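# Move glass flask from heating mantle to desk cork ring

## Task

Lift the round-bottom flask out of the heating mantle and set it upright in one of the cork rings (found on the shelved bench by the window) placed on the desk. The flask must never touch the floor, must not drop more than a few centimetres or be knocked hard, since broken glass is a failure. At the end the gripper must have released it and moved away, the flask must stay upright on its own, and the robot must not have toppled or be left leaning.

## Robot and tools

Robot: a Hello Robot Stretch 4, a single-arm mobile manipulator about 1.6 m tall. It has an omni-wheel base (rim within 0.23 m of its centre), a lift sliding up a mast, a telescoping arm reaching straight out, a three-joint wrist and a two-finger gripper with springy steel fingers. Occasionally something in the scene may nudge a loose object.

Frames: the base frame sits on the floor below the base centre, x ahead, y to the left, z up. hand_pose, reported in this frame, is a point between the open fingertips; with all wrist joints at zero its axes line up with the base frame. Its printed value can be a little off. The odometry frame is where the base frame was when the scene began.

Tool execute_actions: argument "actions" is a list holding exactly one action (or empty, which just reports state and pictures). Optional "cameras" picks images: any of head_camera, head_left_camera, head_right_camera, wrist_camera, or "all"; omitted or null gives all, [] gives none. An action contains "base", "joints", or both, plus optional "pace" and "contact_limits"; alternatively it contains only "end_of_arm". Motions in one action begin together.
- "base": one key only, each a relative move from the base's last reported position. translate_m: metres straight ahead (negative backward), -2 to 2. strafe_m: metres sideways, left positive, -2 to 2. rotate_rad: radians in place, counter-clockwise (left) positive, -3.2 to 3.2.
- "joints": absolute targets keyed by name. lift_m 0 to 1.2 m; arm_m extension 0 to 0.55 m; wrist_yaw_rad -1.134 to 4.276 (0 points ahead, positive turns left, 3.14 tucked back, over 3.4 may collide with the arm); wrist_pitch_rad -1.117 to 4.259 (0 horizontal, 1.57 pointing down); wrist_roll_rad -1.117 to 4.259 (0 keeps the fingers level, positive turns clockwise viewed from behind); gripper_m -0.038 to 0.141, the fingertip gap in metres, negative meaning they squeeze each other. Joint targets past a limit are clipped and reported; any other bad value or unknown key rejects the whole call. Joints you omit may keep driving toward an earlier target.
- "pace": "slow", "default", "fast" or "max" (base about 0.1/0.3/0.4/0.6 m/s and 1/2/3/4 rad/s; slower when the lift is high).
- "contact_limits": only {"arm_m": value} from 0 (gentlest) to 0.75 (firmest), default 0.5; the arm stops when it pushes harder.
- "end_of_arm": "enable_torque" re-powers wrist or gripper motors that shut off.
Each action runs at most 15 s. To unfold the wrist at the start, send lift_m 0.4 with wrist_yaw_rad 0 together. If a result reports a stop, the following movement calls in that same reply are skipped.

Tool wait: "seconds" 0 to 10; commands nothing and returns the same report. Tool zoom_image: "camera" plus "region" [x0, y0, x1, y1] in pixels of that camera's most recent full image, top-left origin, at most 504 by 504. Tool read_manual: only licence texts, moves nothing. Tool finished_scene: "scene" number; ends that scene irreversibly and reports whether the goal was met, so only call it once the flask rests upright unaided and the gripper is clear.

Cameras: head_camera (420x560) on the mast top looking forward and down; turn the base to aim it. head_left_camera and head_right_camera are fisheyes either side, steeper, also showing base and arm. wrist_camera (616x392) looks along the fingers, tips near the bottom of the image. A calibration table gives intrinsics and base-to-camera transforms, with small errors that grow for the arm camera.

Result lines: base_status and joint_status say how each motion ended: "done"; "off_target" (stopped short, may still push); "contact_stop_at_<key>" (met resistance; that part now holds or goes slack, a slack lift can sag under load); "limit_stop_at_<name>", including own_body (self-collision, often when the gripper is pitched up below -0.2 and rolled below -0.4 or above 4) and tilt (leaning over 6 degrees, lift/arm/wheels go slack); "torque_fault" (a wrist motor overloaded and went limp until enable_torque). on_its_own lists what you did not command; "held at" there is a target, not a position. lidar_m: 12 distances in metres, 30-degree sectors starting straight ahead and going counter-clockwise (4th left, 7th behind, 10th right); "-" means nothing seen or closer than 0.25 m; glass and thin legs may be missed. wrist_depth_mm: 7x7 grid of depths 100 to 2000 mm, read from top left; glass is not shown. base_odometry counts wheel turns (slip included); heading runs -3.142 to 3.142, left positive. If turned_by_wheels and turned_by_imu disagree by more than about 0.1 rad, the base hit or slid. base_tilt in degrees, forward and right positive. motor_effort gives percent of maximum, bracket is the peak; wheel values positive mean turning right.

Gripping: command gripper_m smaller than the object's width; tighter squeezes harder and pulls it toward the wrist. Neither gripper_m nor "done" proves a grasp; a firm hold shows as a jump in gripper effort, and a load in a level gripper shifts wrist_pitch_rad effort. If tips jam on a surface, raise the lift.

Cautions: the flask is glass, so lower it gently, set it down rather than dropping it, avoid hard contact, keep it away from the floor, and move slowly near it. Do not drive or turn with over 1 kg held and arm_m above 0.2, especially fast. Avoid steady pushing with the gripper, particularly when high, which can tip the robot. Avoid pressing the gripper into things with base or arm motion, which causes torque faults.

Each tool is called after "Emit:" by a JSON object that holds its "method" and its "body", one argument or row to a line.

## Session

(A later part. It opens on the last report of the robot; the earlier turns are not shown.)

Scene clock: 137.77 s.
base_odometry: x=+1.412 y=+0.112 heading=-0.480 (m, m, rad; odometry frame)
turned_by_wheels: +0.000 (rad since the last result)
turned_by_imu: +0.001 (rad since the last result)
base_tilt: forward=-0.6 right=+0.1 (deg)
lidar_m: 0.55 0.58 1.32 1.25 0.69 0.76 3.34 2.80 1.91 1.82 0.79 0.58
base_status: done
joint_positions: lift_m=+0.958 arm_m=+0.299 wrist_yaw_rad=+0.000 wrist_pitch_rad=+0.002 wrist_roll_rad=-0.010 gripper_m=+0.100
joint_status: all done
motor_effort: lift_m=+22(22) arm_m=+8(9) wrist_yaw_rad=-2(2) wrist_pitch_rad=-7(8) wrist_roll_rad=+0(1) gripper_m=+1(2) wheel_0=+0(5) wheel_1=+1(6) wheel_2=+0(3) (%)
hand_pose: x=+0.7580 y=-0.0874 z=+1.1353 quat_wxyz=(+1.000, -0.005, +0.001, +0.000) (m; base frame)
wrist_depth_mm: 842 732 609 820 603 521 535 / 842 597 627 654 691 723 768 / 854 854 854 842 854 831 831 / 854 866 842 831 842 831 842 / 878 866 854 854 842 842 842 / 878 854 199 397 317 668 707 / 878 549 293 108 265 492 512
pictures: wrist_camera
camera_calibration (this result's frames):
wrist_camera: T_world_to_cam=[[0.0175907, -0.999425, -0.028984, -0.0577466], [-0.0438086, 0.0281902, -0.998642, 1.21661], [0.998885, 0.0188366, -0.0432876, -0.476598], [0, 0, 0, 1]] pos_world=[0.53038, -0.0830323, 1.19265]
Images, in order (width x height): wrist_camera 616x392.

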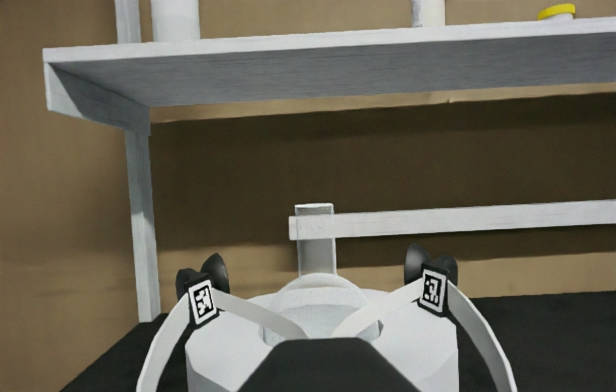

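Emit:
{"method": "execute_actions", "body": {
  "actions": [
    {"joints":{"arm_m":0.405},"pace":"slow"}
  ],
  "cameras": ["wrist_camera","head_camera"]
}}

Emit:
{"method": "execute_actions", "body": {
  "actions": [
    {"joints":{"gripper_m":0.005},"pace":"slow"}
  ],
  "cameras": ["wrist_camera"]
}}

Scene clock: 144.17 s.
base_odometry: x=+1.412 y=+0.112 heading=-0.480 (m, m, rad; odometry frame)
turned_by_wheels: +0.000 (rad since the last result)
turned_by_imu: +0.001 (rad since the last result)
base_tilt: forward=-0.6 right=+0.1 (deg)
lidar_m: 0.54 0.55 1.31 1.25 0.72 0.75 3.35 2.79 1.92 1.81 0.80 0.57
base_status: not commanded
joint_positions: lift_m=+0.958 arm_m=+0.404 wrist_yaw_rad=+0.000 wrist_pitch_rad=+0.002 wrist_roll_rad=-0.010 gripper_m=+0.100
joint_status: all done
motor_effort: lift_m=+22(22) arm_m=+8(8) wrist_yaw_rad=-2(1) wrist_pitch_rad=-7(6) wrist_roll_rad=-1(0) gripper_m=+0(1) wheel_0=+0(0) wheel_1=+1(0) wheel_2=+0(0) (%)
hand_pose: x=+0.8629 y=-0.0874 z=+1.1353 quat_wxyz=(+1.000, -0.005, +0.001, +0.000) (m; base frame)
wrist_depth_mm: 402 387 399 413 424 442 452 / 473 597 621 661 715 723 723 / 750 741 732 741 723 723 732 / 750 750 741 741 750 741 715 / 750 759 750 750 654 741 723 / 768 759 198 750 320 668 732 / 759 544 279 108 263 257 508
pictures: head_camera, wrist_camera
camera_calibration (this result's frames):
wrist_camera: T_world_to_cam=[[0.0175905, -0.999425, -0.0289842, -0.0595927], [-0.0438085, 0.0281905, -0.998642, 1.2212], [0.998885, 0.0188364, -0.0432875, -0.581447], [0, 0, 0, 1]] pos_world=[0.635346, -0.0830324, 1.19265]
Images, in order (width x height): head_camera 420x560, wrist_camera 616x392.

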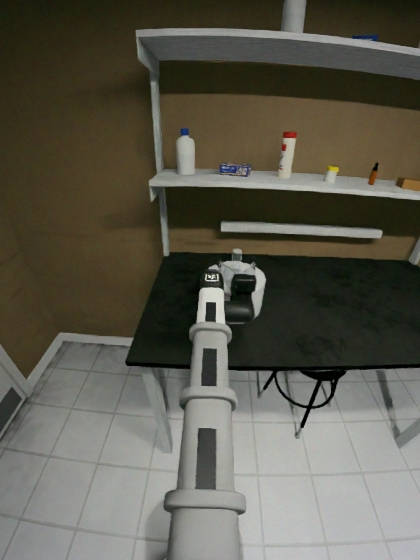

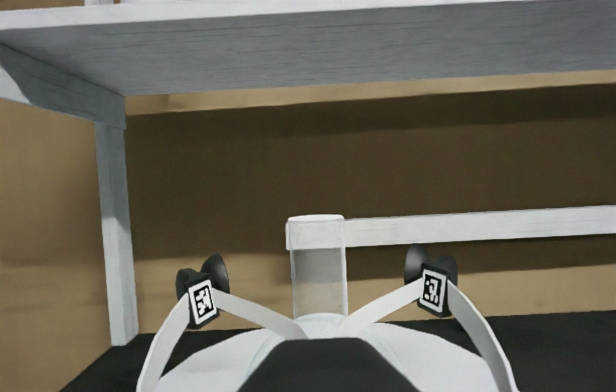

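Scene clock: 147.77 s.
base_odometry: x=+1.412 y=+0.112 heading=-0.480 (m, m, rad; odometry frame)
turned_by_wheels: +0.000 (rad since the last result)
turned_by_imu: +0.001 (rad since the last result)
base_tilt: forward=-0.6 right=+0.0 (deg)
lidar_m: 0.52 0.57 1.33 1.25 0.71 0.77 3.36 2.79 1.91 1.83 0.80 0.57
base_status: not commanded
joint_positions: lift_m=+0.958 arm_m=+0.404 wrist_yaw_rad=+0.000 wrist_pitch_rad=+0.001 wrist_roll_rad=-0.010 gripper_m=+0.005
joint_status: all done
motor_effort: lift_m=+22(22) arm_m=+8(8) wrist_yaw_rad=-1(1) wrist_pitch_rad=-3(6) wrist_roll_rad=+0(0) gripper_m=-20(19) wheel_0=+0(0) wheel_1=+1(1) wheel_2=+0(0) (%)
hand_pose: x=+0.8630 y=-0.0875 z=+1.1356 quat_wxyz=(+1.000, -0.005, +0.001, +0.000) (m; base frame)
wrist_depth_mm: 399 387 394 407 421 433 449 / 469 585 621 654 723 715 723 / 750 750 741 732 741 741 732 / 750 750 741 741 741 723 741 / 759 741 750 741 640 741 741 / 750 768 188 750 187 741 741 / 768 549 278 108 265 248 512
pictures: wrist_camera
camera_calibration (this result's frames):
wrist_camera: T_world_to_cam=[[0.0173242, -0.999434, -0.0288366, -0.0596094], [-0.0426142, 0.0280767, -0.998697, 1.22057], [0.998941, 0.0185305, -0.0421037, -0.582924], [0, 0, 0, 1]] pos_world=[0.635354, -0.0830435, 1.19272]
Images, in order (width x height): wrist_camera 616x392.

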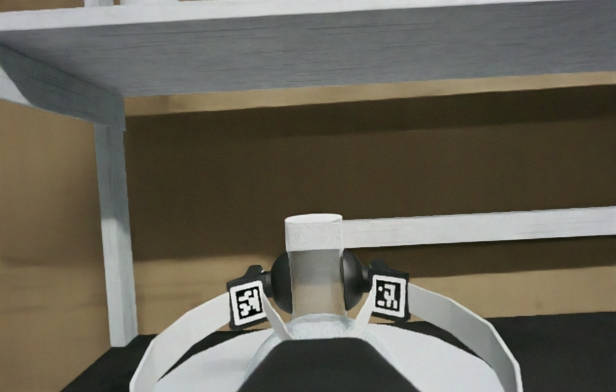

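Emit:
{"method": "execute_actions", "body": {
  "actions": [
    {"joints":{"lift_m":1.13},"pace":"slow"}
  ],
  "cameras": ["wrist_camera","head_right_camera"]
}}

Scene clock: 153.20 s.
base_odometry: x=+1.412 y=+0.112 heading=-0.480 (m, m, rad; odometry frame)
turned_by_wheels: +0.000 (rad since the last result)
turned_by_imu: +0.001 (rad since the last result)
base_tilt: forward=-0.6 right=+0.1 (deg)
lidar_m: 0.52 0.55 1.32 1.27 0.68 0.76 3.35 2.81 1.91 1.79 0.81 0.57
base_status: not commanded
joint_positions: lift_m=+1.130 arm_m=+0.404 wrist_yaw_rad=+0.000 wrist_pitch_rad=+0.005 wrist_roll_rad=-0.010 gripper_m=+0.005
joint_status: all done
motor_effort: lift_m=+23(25) arm_m=+8(8) wrist_yaw_rad=+0(0) wrist_pitch_rad=-13(14) wrist_roll_rad=-2(2) gripper_m=-21(18) wheel_0=+0(0) wheel_1=+1(0) wheel_2=+0(0) (%)
hand_pose: x=+0.8630 y=-0.0875 z=+1.3066 quat_wxyz=(+1.000, -0.005, +0.002, +0.000) (m; base frame)
wrist_depth_mm: 741 723 732 723 715 715 715 / 741 621 732 732 723 723 715 / 741 508 741 530 741 517 723 / 442 634 750 741 723 741 732 / 759 750 759 741 741 750 741 / 768 759 187 661 187 654 661 / 778 668 759 108 759 759 741
pictures: head_right_camera, wrist_camera
camera_calibration (this result's frames):
wrist_camera: T_world_to_cam=[[0.0172256, -0.999434, -0.0288875, -0.0545284], [-0.0460645, 0.0280679, -0.998544, 1.39406], [0.99879, 0.0185312, -0.0455549, -0.571088], [0, 0, 0, 1]] pos_world=[0.635553, -0.0830429, 1.36444]
Images, in order (width x height): head_right_camera 420x672, wrist_camera 616x392.

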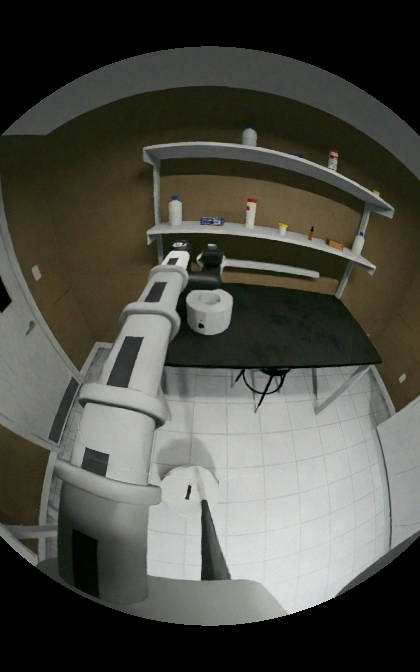

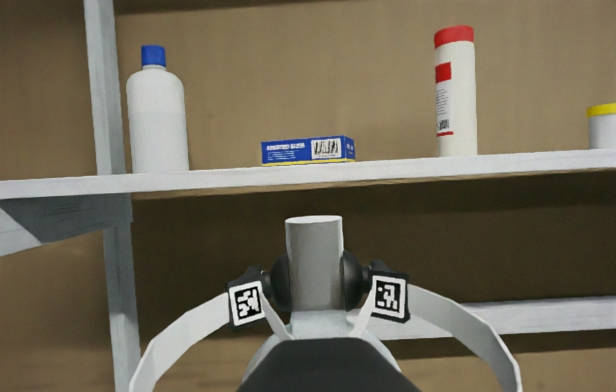

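Reverse the path.

Emit:
{"method": "execute_actions", "body": {
  "actions": [
    {"base":{"translate_m":-1.05},"joints":{"arm_m":0.01}}
  ],
  "cameras": []
}}

Emit:
{"method": "execute_actions", "body": {
  "actions": [
    {"base":{"rotate_rad":1.57},"pace":"slow"}
  ],
  "cameras": ["head_camera","wrist_camera"]
}}

Scene clock: 162.30 s.
base_odometry: x=+0.480 y=+0.597 heading=-0.480 (m, m, rad; odometry frame)
turned_by_wheels: +0.000 (rad since the last result)
turned_by_imu: +0.005 (rad since the last result)
base_tilt: forward=-0.6 right=+0.1 (deg)
lidar_m: 1.58 0.75 0.54 0.51 0.51 0.76 1.55 1.61 1.86 1.81 1.90 1.65
base_status: done
joint_positions: lift_m=+1.130 arm_m=+0.011 wrist_yaw_rad=+0.000 wrist_pitch_rad=+0.005 wrist_roll_rad=-0.010 gripper_m=+0.005
joint_status: all done
motor_effort: lift_m=+23(23) arm_m=-8(11) wrist_yaw_rad=-3(4) wrist_pitch_rad=-13(14) wrist_roll_rad=+0(2) gripper_m=-20(17) wheel_0=+0(4) wheel_1=+0(6) wheel_2=-2(8) (%)
hand_pose: x=+0.4708 y=-0.0874 z=+1.3065 quat_wxyz=(+1.000, -0.005, +0.002, +0.000) (m; base frame)
wrist_depth_mm: 1983 - - - - - - / 1983 - - - - - - / 1921 - - - - - - / 1921 - - - - - - / 1808 - - 1661 - 1983 - / 1863 - 187 1397 186 1397 - / 1808 - - 108 1756 - -
pictures: none
No camera images: the call's "cameras" was empty. Leave "cameras" out to get every camera's image.

Scene clock: 165.17 s.
base_odometry: x=+0.480 y=+0.597 heading=+1.090 (m, m, rad; odometry frame)
turned_by_wheels: +1.570 (rad since the last result)
turned_by_imu: +1.580 (rad since the last result)
base_tilt: forward=-0.6 right=+0.0 (deg)
lidar_m: 0.52 0.55 0.76 1.49 1.59 2.50 1.82 1.91 1.68 1.58 0.76 0.55
base_status: done
joint_positions: lift_m=+1.130 arm_m=+0.011 wrist_yaw_rad=+0.000 wrist_pitch_rad=+0.005 wrist_roll_rad=-0.010 gripper_m=+0.005
joint_status: not commanded
motor_effort: lift_m=+23(23) arm_m=-8(8) wrist_yaw_rad=-2(2) wrist_pitch_rad=-14(13) wrist_roll_rad=-1(2) gripper_m=-22(20) wheel_0=-1(8) wheel_1=-1(4) wheel_2=-2(5) (%)
hand_pose: x=+0.4708 y=-0.0874 z=+1.3065 quat_wxyz=(+1.000, -0.005, +0.002, +0.000) (m; base frame)
wrist_depth_mm: 1078 1060 1060 1060 1042 1060 1025 / 1078 1060 1078 1060 1042 1042 1042 / 1098 1078 1060 1078 1060 1060 1078 / 1118 1098 1060 1078 1098 1078 1060 / 1118 1078 1078 1098 1098 1060 1078 / 1098 1098 187 1078 187 1098 1098 / 878 809 831 108 809 732 960
pictures: head_camera, wrist_camera
camera_calibration (this result's frames):
wrist_camera: T_world_to_cam=[[0.0173726, -0.999432, -0.0288916, -0.0477935], [-0.0461694, 0.0280633, -0.998539, 1.37602], [0.998783, 0.0186812, -0.0456557, -0.179219], [0, 0, 0, 1]] pos_world=[0.243361, -0.0830339, 1.36444]
Images, in order (width x height): head_camera 420x560, wrist_camera 616x392.

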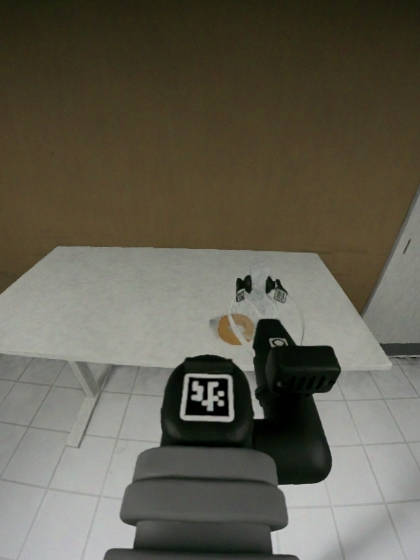

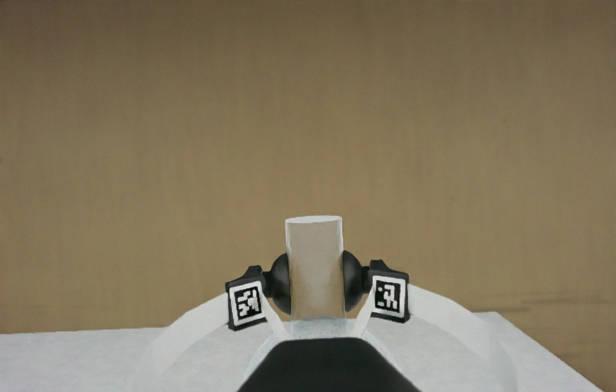

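Emit:
{"method": "execute_actions", "body": {
  "actions": [
    {"joints":{"arm_m":0.225}}
  ],
  "cameras": []
}}

Emit:
{"method": "execute_actions", "body": {
  "actions": [
    {"joints":{"lift_m":1.01},"pace":"slow"}
  ],
  "cameras": ["head_camera","wrist_camera","head_left_camera"]
}}

Scene clock: 172.70 s.
base_odometry: x=+0.480 y=+0.597 heading=+1.090 (m, m, rad; odometry frame)
turned_by_wheels: +0.000 (rad since the last result)
turned_by_imu: +0.001 (rad since the last result)
base_tilt: forward=-0.6 right=+0.0 (deg)
lidar_m: 0.50 0.56 0.77 1.52 1.60 2.52 1.80 1.89 1.68 1.58 0.76 0.56
base_status: not commanded
joint_positions: lift_m=+1.130 arm_m=+0.224 wrist_yaw_rad=+0.000 wrist_pitch_rad=+0.005 wrist_roll_rad=-0.010 gripper_m=+0.005
joint_status: all done
motor_effort: lift_m=+23(23) arm_m=+8(8) wrist_yaw_rad=-2(1) wrist_pitch_rad=-13(13) wrist_roll_rad=-1(2) gripper_m=-19(20) wheel_0=-1(1) wheel_1=-1(1) wheel_2=-2(2) (%)
hand_pose: x=+0.6830 y=-0.0874 z=+1.3066 quat_wxyz=(+1.000, -0.005, +0.002, +0.000) (m; base frame)
wrist_depth_mm: 854 854 854 842 854 842 831 / 866 854 854 842 842 866 842 / 866 866 866 854 854 854 842 / 866 866 866 878 854 866 854 / 891 878 866 866 866 854 854 / 904 878 187 878 187 878 854 / 917 820 820 108 798 732 854
pictures: none
No camera images: the call's "cameras" was empty. Leave "cameras" out to get every camera's image.

Scene clock: 174.53 s.
base_odometry: x=+0.480 y=+0.597 heading=+1.090 (m, m, rad; odometry frame)
turned_by_wheels: +0.000 (rad since the last result)
turned_by_imu: +0.000 (rad since the last result)
base_tilt: forward=-0.6 right=+0.0 (deg)
lidar_m: 0.50 0.57 0.75 1.51 1.62 2.48 1.83 1.91 1.69 1.59 0.75 0.55
base_status: not commanded
joint_positions: lift_m=+1.010 arm_m=+0.224 wrist_yaw_rad=+0.000 wrist_pitch_rad=+0.005 wrist_roll_rad=-0.010 gripper_m=+0.005
joint_status: all done
motor_effort: lift_m=+16(21) arm_m=+8(8) wrist_yaw_rad=-2(0) wrist_pitch_rad=-13(14) wrist_roll_rad=+0(1) gripper_m=-19(19) wheel_0=-1(1) wheel_1=-1(1) wheel_2=-2(2) (%)
hand_pose: x=+0.6830 y=-0.0874 z=+1.1871 quat_wxyz=(+1.000, -0.005, +0.002, +0.000) (m; base frame)
wrist_depth_mm: 866 866 842 854 842 831 831 / 866 866 854 842 854 842 831 / 891 878 866 842 866 866 842 / 878 866 866 878 878 842 854 / 904 891 878 866 866 866 842 / 891 904 187 750 186 759 809 / 615 574 591 108 559 521 544
pictures: head_camera, head_left_camera, wrist_camera
camera_calibration (this result's frames):
wrist_camera: T_world_to_cam=[[0.0175396, -0.999429, -0.0288901, -0.0549969], [-0.0460806, 0.0280558, -0.998544, 1.26654], [0.998784, 0.0188454, -0.0455622, -0.396677], [0, 0, 0, 1]] pos_world=[0.455522, -0.0830238, 1.24503]
Images, in order (width x height): head_camera 420x560, head_left_camera 420x672, wrist_camera 616x392.

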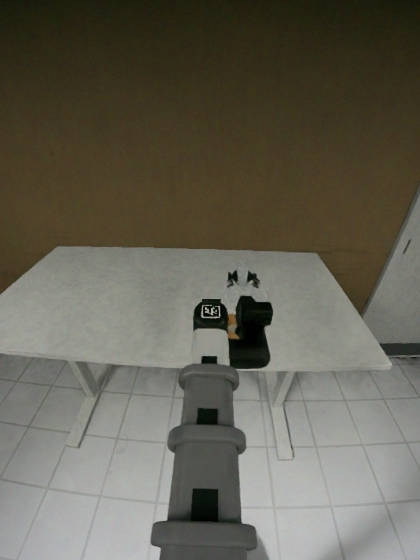

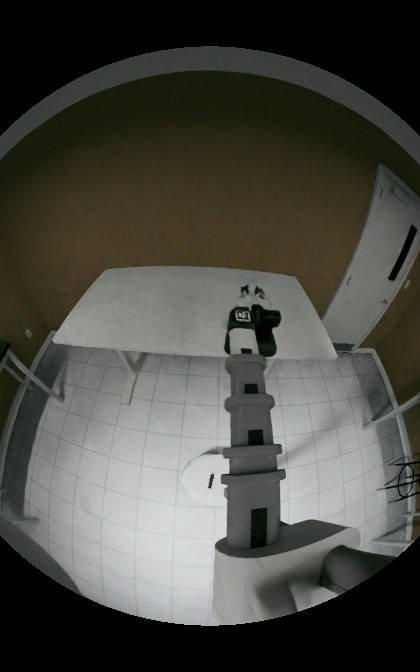

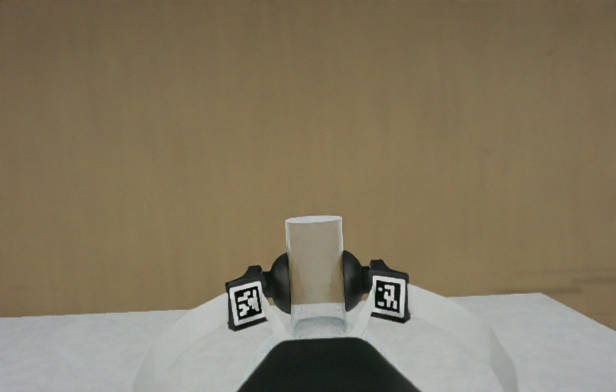

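Lower in steps, watching pitch effort.

Emit:
{"method": "execute_actions", "body": {
  "actions": [
    {"joints":{"lift_m":0.985},"pace":"slow"}
  ],
  "cameras": []
}}

Emit:
{"method": "execute_actions", "body": {
  "actions": [
    {"joints":{"lift_m":0.97},"pace":"slow"}
  ],
  "cameras": []
}}

Scene clock: 180.97 s.
base_odometry: x=+0.480 y=+0.597 heading=+1.090 (m, m, rad; odometry frame)
turned_by_wheels: +0.000 (rad since the last result)
turned_by_imu: +0.001 (rad since the last result)
base_tilt: forward=-0.6 right=+0.1 (deg)
lidar_m: 0.52 0.56 0.77 1.51 1.62 2.52 1.83 1.89 1.69 1.58 0.76 0.57
base_status: not commanded
joint_positions: lift_m=+0.985 arm_m=+0.224 wrist_yaw_rad=+0.000 wrist_pitch_rad=+0.005 wrist_roll_rad=-0.010 gripper_m=+0.005
joint_status: all done
motor_effort: lift_m=+16(16) arm_m=+8(8) wrist_yaw_rad=-1(1) wrist_pitch_rad=-14(14) wrist_roll_rad=-2(1) gripper_m=-19(19) wheel_0=-1(1) wheel_1=-1(1) wheel_2=-2(2) (%)
hand_pose: x=+0.6830 y=-0.0874 z=+1.1621 quat_wxyz=(+1.000, -0.005, +0.002, +0.000) (m; base frame)
wrist_depth_mm: 854 842 842 866 842 831 842 / 854 866 854 854 842 842 820 / 866 854 866 866 866 854 842 / 878 878 866 866 854 866 866 / 891 891 878 854 866 878 854 / 842 809 187 683 187 691 691 / 574 525 535 108 517 473 492
pictures: none
No camera images: the call's "cameras" was empty. Leave "cameras" out to get every camera's image.

Scene clock: 181.80 s.
base_odometry: x=+0.480 y=+0.597 heading=+1.090 (m, m, rad; odometry frame)
turned_by_wheels: +0.000 (rad since the last result)
turned_by_imu: +0.000 (rad since the last result)
base_tilt: forward=-0.6 right=+0.0 (deg)
lidar_m: 0.50 0.54 0.79 1.53 1.59 2.50 1.84 1.90 1.68 1.60 0.75 0.55
base_status: not commanded
joint_positions: lift_m=+0.970 arm_m=+0.224 wrist_yaw_rad=+0.000 wrist_pitch_rad=+0.005 wrist_roll_rad=-0.010 gripper_m=+0.005
joint_status: all done
motor_effort: lift_m=+16(16) arm_m=+8(8) wrist_yaw_rad=-2(2) wrist_pitch_rad=-14(13) wrist_roll_rad=+0(1) gripper_m=-19(18) wheel_0=-1(2) wheel_1=-1(1) wheel_2=-2(2) (%)
hand_pose: x=+0.6830 y=-0.0874 z=+1.1471 quat_wxyz=(+1.000, -0.005, +0.002, +0.000) (m; base frame)
wrist_depth_mm: 854 854 842 854 854 842 820 / 854 842 854 842 842 831 831 / 854 866 866 866 854 854 854 / 866 878 878 854 866 854 854 / 891 878 891 866 866 866 866 / 788 750 187 647 186 654 647 / 539 492 504 108 488 445 466
pictures: none
No camera images: the call's "cameras" was empty. Leave "cameras" out to get every camera's image.

Emit:
{"method": "execute_actions", "body": {
  "actions": [
    {"joints":{"lift_m":0.958},"pace":"slow"}
  ],
  "cameras": []
}}

Emit:
{"method": "execute_actions", "body": {
  "actions": [
    {"joints":{"lift_m":0.946},"pace":"slow"}
  ],
  "cameras": []
}}

Scene clock: 186.80 s.
base_odometry: x=+0.480 y=+0.597 heading=+1.090 (m, m, rad; odometry frame)
turned_by_wheels: +0.000 (rad since the last result)
turned_by_imu: +0.001 (rad since the last result)
base_tilt: forward=-0.6 right=+0.0 (deg)
lidar_m: 0.51 0.55 0.80 1.51 1.63 2.53 1.81 1.92 1.68 1.58 0.72 0.56
base_status: not commanded
joint_positions: lift_m=+0.958 arm_m=+0.224 wrist_yaw_rad=+0.000 wrist_pitch_rad=+0.005 wrist_roll_rad=-0.010 gripper_m=+0.005
joint_status: all done
motor_effort: lift_m=+16(15) arm_m=+8(8) wrist_yaw_rad=+0(2) wrist_pitch_rad=-14(15) wrist_roll_rad=+0(2) gripper_m=-20(18) wheel_0=-1(1) wheel_1=-1(1) wheel_2=-2(2) (%)
hand_pose: x=+0.6830 y=-0.0874 z=+1.1351 quat_wxyz=(+1.000, -0.005, +0.002, +0.000) (m; base frame)
wrist_depth_mm: 866 842 854 842 842 854 831 / 866 866 854 854 866 842 831 / 878 878 866 854 854 854 842 / 878 878 878 854 854 842 854 / 891 854 891 878 866 866 854 / 750 723 187 615 186 621 609 / 508 469 484 108 466 421 442
pictures: none
No camera images: the call's "cameras" was empty. Leave "cameras" out to get every camera's image.

Scene clock: 187.57 s.
base_odometry: x=+0.480 y=+0.597 heading=+1.090 (m, m, rad; odometry frame)
turned_by_wheels: +0.000 (rad since the last result)
turned_by_imu: +0.000 (rad since the last result)
base_tilt: forward=-0.6 right=+0.0 (deg)
lidar_m: 0.53 0.56 0.78 1.52 1.61 2.53 1.82 1.93 1.68 1.58 0.73 0.54
base_status: not commanded
joint_positions: lift_m=+0.946 arm_m=+0.224 wrist_yaw_rad=+0.000 wrist_pitch_rad=+0.005 wrist_roll_rad=-0.010 gripper_m=+0.005
joint_status: all done
motor_effort: lift_m=+16(16) arm_m=+8(8) wrist_yaw_rad=-2(2) wrist_pitch_rad=-15(12) wrist_roll_rad=+0(1) gripper_m=-20(21) wheel_0=-1(1) wheel_1=-1(1) wheel_2=-2(2) (%)
hand_pose: x=+0.6830 y=-0.0874 z=+1.1231 quat_wxyz=(+1.000, -0.005, +0.002, +0.000) (m; base frame)
wrist_depth_mm: 854 842 842 842 842 831 831 / 866 866 854 831 842 854 842 / 866 866 866 854 866 842 842 / 878 878 878 854 866 866 854 / 891 878 866 866 866 878 854 / 715 691 187 580 186 597 574 / 488 445 466 108 445 404 421
pictures: none
No camera images: the call's "cameras" was empty. Leave "cameras" out to get every camera's image.

Emit:
{"method": "execute_actions", "body": {
  "actions": [
    {"joints":{"lift_m":0.934},"pace":"slow"}
  ],
  "cameras": []
}}

Emit:
{"method": "execute_actions", "body": {
  "actions": [
    {"joints":{"lift_m":0.922},"pace":"slow"}
  ],
  "cameras": []
}}

Scene clock: 191.67 s.
base_odometry: x=+0.480 y=+0.597 heading=+1.090 (m, m, rad; odometry frame)
turned_by_wheels: +0.000 (rad since the last result)
turned_by_imu: +0.001 (rad since the last result)
base_tilt: forward=-0.6 right=+0.0 (deg)
lidar_m: 0.51 0.56 0.76 1.49 1.58 2.55 1.80 1.90 1.71 1.61 0.77 0.55
base_status: not commanded
joint_positions: lift_m=+0.934 arm_m=+0.224 wrist_yaw_rad=+0.000 wrist_pitch_rad=+0.005 wrist_roll_rad=-0.010 gripper_m=+0.005
joint_status: all done
motor_effort: lift_m=+16(16) arm_m=+8(8) wrist_yaw_rad=+0(2) wrist_pitch_rad=-14(14) wrist_roll_rad=-1(1) gripper_m=-20(19) wheel_0=+0(1) wheel_1=-1(1) wheel_2=-1(1) (%)
hand_pose: x=+0.6830 y=-0.0874 z=+1.1111 quat_wxyz=(+1.000, -0.005, +0.002, +0.000) (m; base frame)
wrist_depth_mm: 854 842 854 854 842 842 842 / 854 854 854 854 842 854 842 / 866 878 854 854 854 842 854 / 878 891 866 866 866 866 831 / 891 878 878 866 854 866 866 / 691 654 187 559 186 564 554 / 459 424 436 108 418 382 402
pictures: none
No camera images: the call's "cameras" was empty. Leave "cameras" out to get every camera's image.

Scene clock: 192.43 s.
base_odometry: x=+0.480 y=+0.597 heading=+1.090 (m, m, rad; odometry frame)
turned_by_wheels: +0.000 (rad since the last result)
turned_by_imu: +0.000 (rad since the last result)
base_tilt: forward=-0.6 right=+0.0 (deg)
lidar_m: 0.53 0.56 0.76 1.50 1.60 2.54 1.80 1.91 1.70 1.59 0.76 0.58
base_status: not commanded
joint_positions: lift_m=+0.923 arm_m=+0.224 wrist_yaw_rad=+0.000 wrist_pitch_rad=-0.006 wrist_roll_rad=-0.010 gripper_m=+0.005
joint_status: all done
motor_effort: lift_m=+12(16) arm_m=+8(8) wrist_yaw_rad=-1(1) wrist_pitch_rad=+17(17) wrist_roll_rad=-1(1) gripper_m=-20(17) wheel_0=-1(1) wheel_1=-1(1) wheel_2=-2(2) (%)
hand_pose: x=+0.6829 y=-0.0875 z=+1.1026 quat_wxyz=(+1.000, -0.005, -0.003, +0.000) (m; base frame)
wrist_depth_mm: 866 854 842 854 842 854 842 / 866 866 854 854 854 842 842 / 866 866 866 866 866 854 831 / 878 878 854 866 854 866 842 / 891 878 878 866 866 878 854 / 699 661 187 564 187 569 554 / 462 418 439 108 415 379 399
pictures: none
No camera images: the call's "cameras" was empty. Leave "cameras" out to get every camera's image.

Emit:
{"method": "execute_actions", "body": {
  "actions": [
    {"joints":{"lift_m":0.929},"pace":"slow"}
  ],
  "cameras": []
}}

Emit:
{"method": "execute_actions", "body": {
  "actions": [
    {"joints":{"gripper_m":0.1},"pace":"slow"}
  ],
  "cameras": ["wrist_camera"]
}}

Emit:
{"method": "execute_actions", "body": {
  "actions": [
    {"joints":{"arm_m":0.01},"base":{"translate_m":-0.3}}
  ],
  "cameras": ["wrist_camera","head_camera"]
}}

Scene clock: 200.97 s.
base_odometry: x=+0.480 y=+0.597 heading=+1.090 (m, m, rad; odometry frame)
turned_by_wheels: +0.000 (rad since the last result)
turned_by_imu: +0.001 (rad since the last result)
base_tilt: forward=-0.6 right=+0.0 (deg)
lidar_m: 0.52 0.55 0.74 1.51 1.62 2.51 1.81 1.89 1.67 1.58 0.78 0.56
base_status: not commanded
joint_positions: lift_m=+0.929 arm_m=+0.224 wrist_yaw_rad=+0.000 wrist_pitch_rad=+0.000 wrist_roll_rad=-0.010 gripper_m=+0.005
joint_status: all done
motor_effort: lift_m=+22(22) arm_m=+8(8) wrist_yaw_rad=+0(2) wrist_pitch_rad=-1(18) wrist_roll_rad=+0(1) gripper_m=-18(20) wheel_0=-1(1) wheel_1=-1(1) wheel_2=-2(2) (%)
hand_pose: x=+0.6829 y=-0.0875 z=+1.1070 quat_wxyz=(+1.000, -0.005, +0.000, +0.000) (m; base frame)
wrist_depth_mm: 854 866 854 866 842 854 842 / 854 866 866 854 866 842 842 / 866 866 854 866 866 831 842 / 891 866 866 866 854 854 854 / 878 904 891 866 866 866 866 / 683 661 186 549 187 564 554 / 459 424 433 108 413 379 402
pictures: none
No camera images: the call's "cameras" was empty. Leave "cameras" out to get every camera's image.

Scene clock: 204.57 s.
base_odometry: x=+0.480 y=+0.597 heading=+1.090 (m, m, rad; odometry frame)
turned_by_wheels: +0.000 (rad since the last result)
turned_by_imu: +0.001 (rad since the last result)
base_tilt: forward=-0.6 right=+0.0 (deg)
lidar_m: 0.52 0.55 0.77 1.53 1.59 2.50 1.81 1.92 1.65 1.59 0.76 0.56
base_status: not commanded
joint_positions: lift_m=+0.929 arm_m=+0.224 wrist_yaw_rad=+0.000 wrist_pitch_rad=+0.002 wrist_roll_rad=-0.010 gripper_m=+0.100
joint_status: all done
motor_effort: lift_m=+22(22) arm_m=+8(8) wrist_yaw_rad=-1(1) wrist_pitch_rad=-7(5) wrist_roll_rad=-1(1) gripper_m=-1(20) wheel_0=-1(1) wheel_1=-1(1) wheel_2=-2(1) (%)
hand_pose: x=+0.6829 y=-0.0875 z=+1.1065 quat_wxyz=(+1.000, -0.005, +0.001, +0.000) (m; base frame)
wrist_depth_mm: 854 854 866 866 831 842 831 / 854 854 866 854 842 854 842 / 878 866 866 854 866 854 842 / 866 878 878 891 866 854 854 / 891 878 878 866 854 854 854 / 676 647 200 603 492 512 544 / 452 424 436 108 415 382 392
pictures: wrist_camera
camera_calibration (this result's frames):
wrist_camera: T_world_to_cam=[[0.017271, -0.999435, -0.0288417, -0.057299], [-0.0432831, 0.0280716, -0.998668, 1.1842], [0.998914, 0.0184964, -0.0427739, -0.403533], [0, 0, 0, 1]] pos_world=[0.45534, -0.0830452, 1.16371]
Images, in order (width x height): wrist_camera 616x392.

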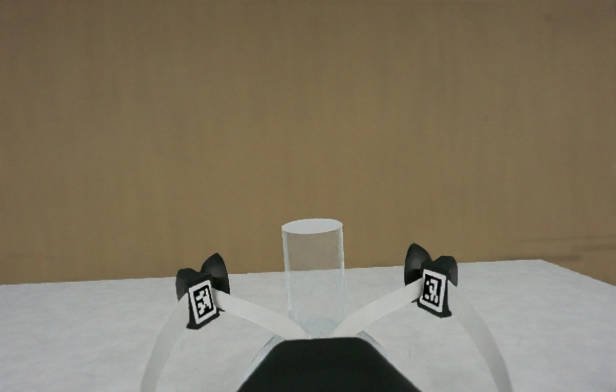

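Scene clock: 207.03 s.
base_odometry: x=+0.342 y=+0.331 heading=+1.090 (m, m, rad; odometry frame)
turned_by_wheels: +0.000 (rad since the last result)
turned_by_imu: +0.002 (rad since the last result)
base_tilt: forward=-0.6 right=+0.0 (deg)
lidar_m: 0.81 0.85 1.17 1.51 1.62 1.56 1.50 1.58 1.67 1.60 1.69 0.86
base_status: done
joint_positions: lift_m=+0.929 arm_m=+0.011 wrist_yaw_rad=+0.000 wrist_pitch_rad=+0.002 wrist_roll_rad=-0.010 gripper_m=+0.100
joint_status: all done
motor_effort: lift_m=+22(22) arm_m=-8(10) wrist_yaw_rad=-2(1) wrist_pitch_rad=-6(7) wrist_roll_rad=-1(2) gripper_m=-1(1) wheel_0=+0(3) wheel_1=+0(5) wheel_2=-1(11) (%)
hand_pose: x=+0.4708 y=-0.0874 z=+1.1063 quat_wxyz=(+1.000, -0.005, +0.001, +0.000) (m; base frame)
wrist_depth_mm: 1366 1366 1336 1336 1336 1336 1336 / 1366 1366 1336 1308 1308 1281 1366 / 1366 1397 1366 1336 1366 1366 1366 / 1397 1397 1366 1366 1397 1336 1336 / 1281 1205 1118 1042 991 960 1366 / 676 654 199 654 597 609 654 / 1397 1397 1430 108 1336 946 1397
pictures: head_camera, wrist_camera
camera_calibration (this result's frames):
wrist_camera: T_world_to_cam=[[0.017521, -0.99943, -0.0288495, -0.0536717], [-0.0437506, 0.02806, -0.998648, 1.17508], [0.998889, 0.0187595, -0.043234, -0.191091], [0, 0, 0, 1]] pos_world=[0.24323, -0.0830291, 1.16368]
Images, in order (width x height): head_camera 420x560, wrist_camera 616x392.

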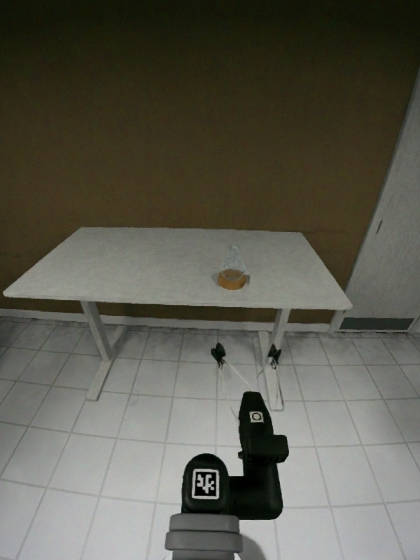

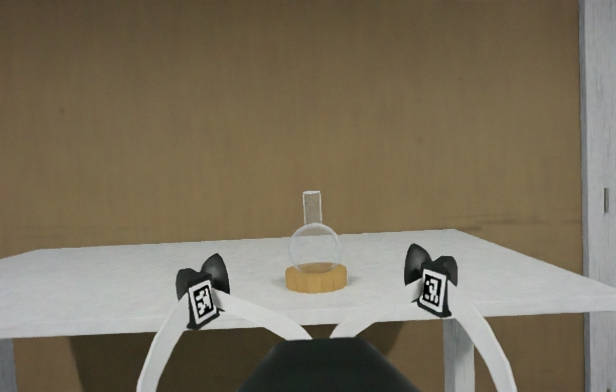

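Slight tilt, acceptable.

Emit:
{"method": "finished_scene", "body": {
  "scene": 1
}}

The scene is finished: the task was done.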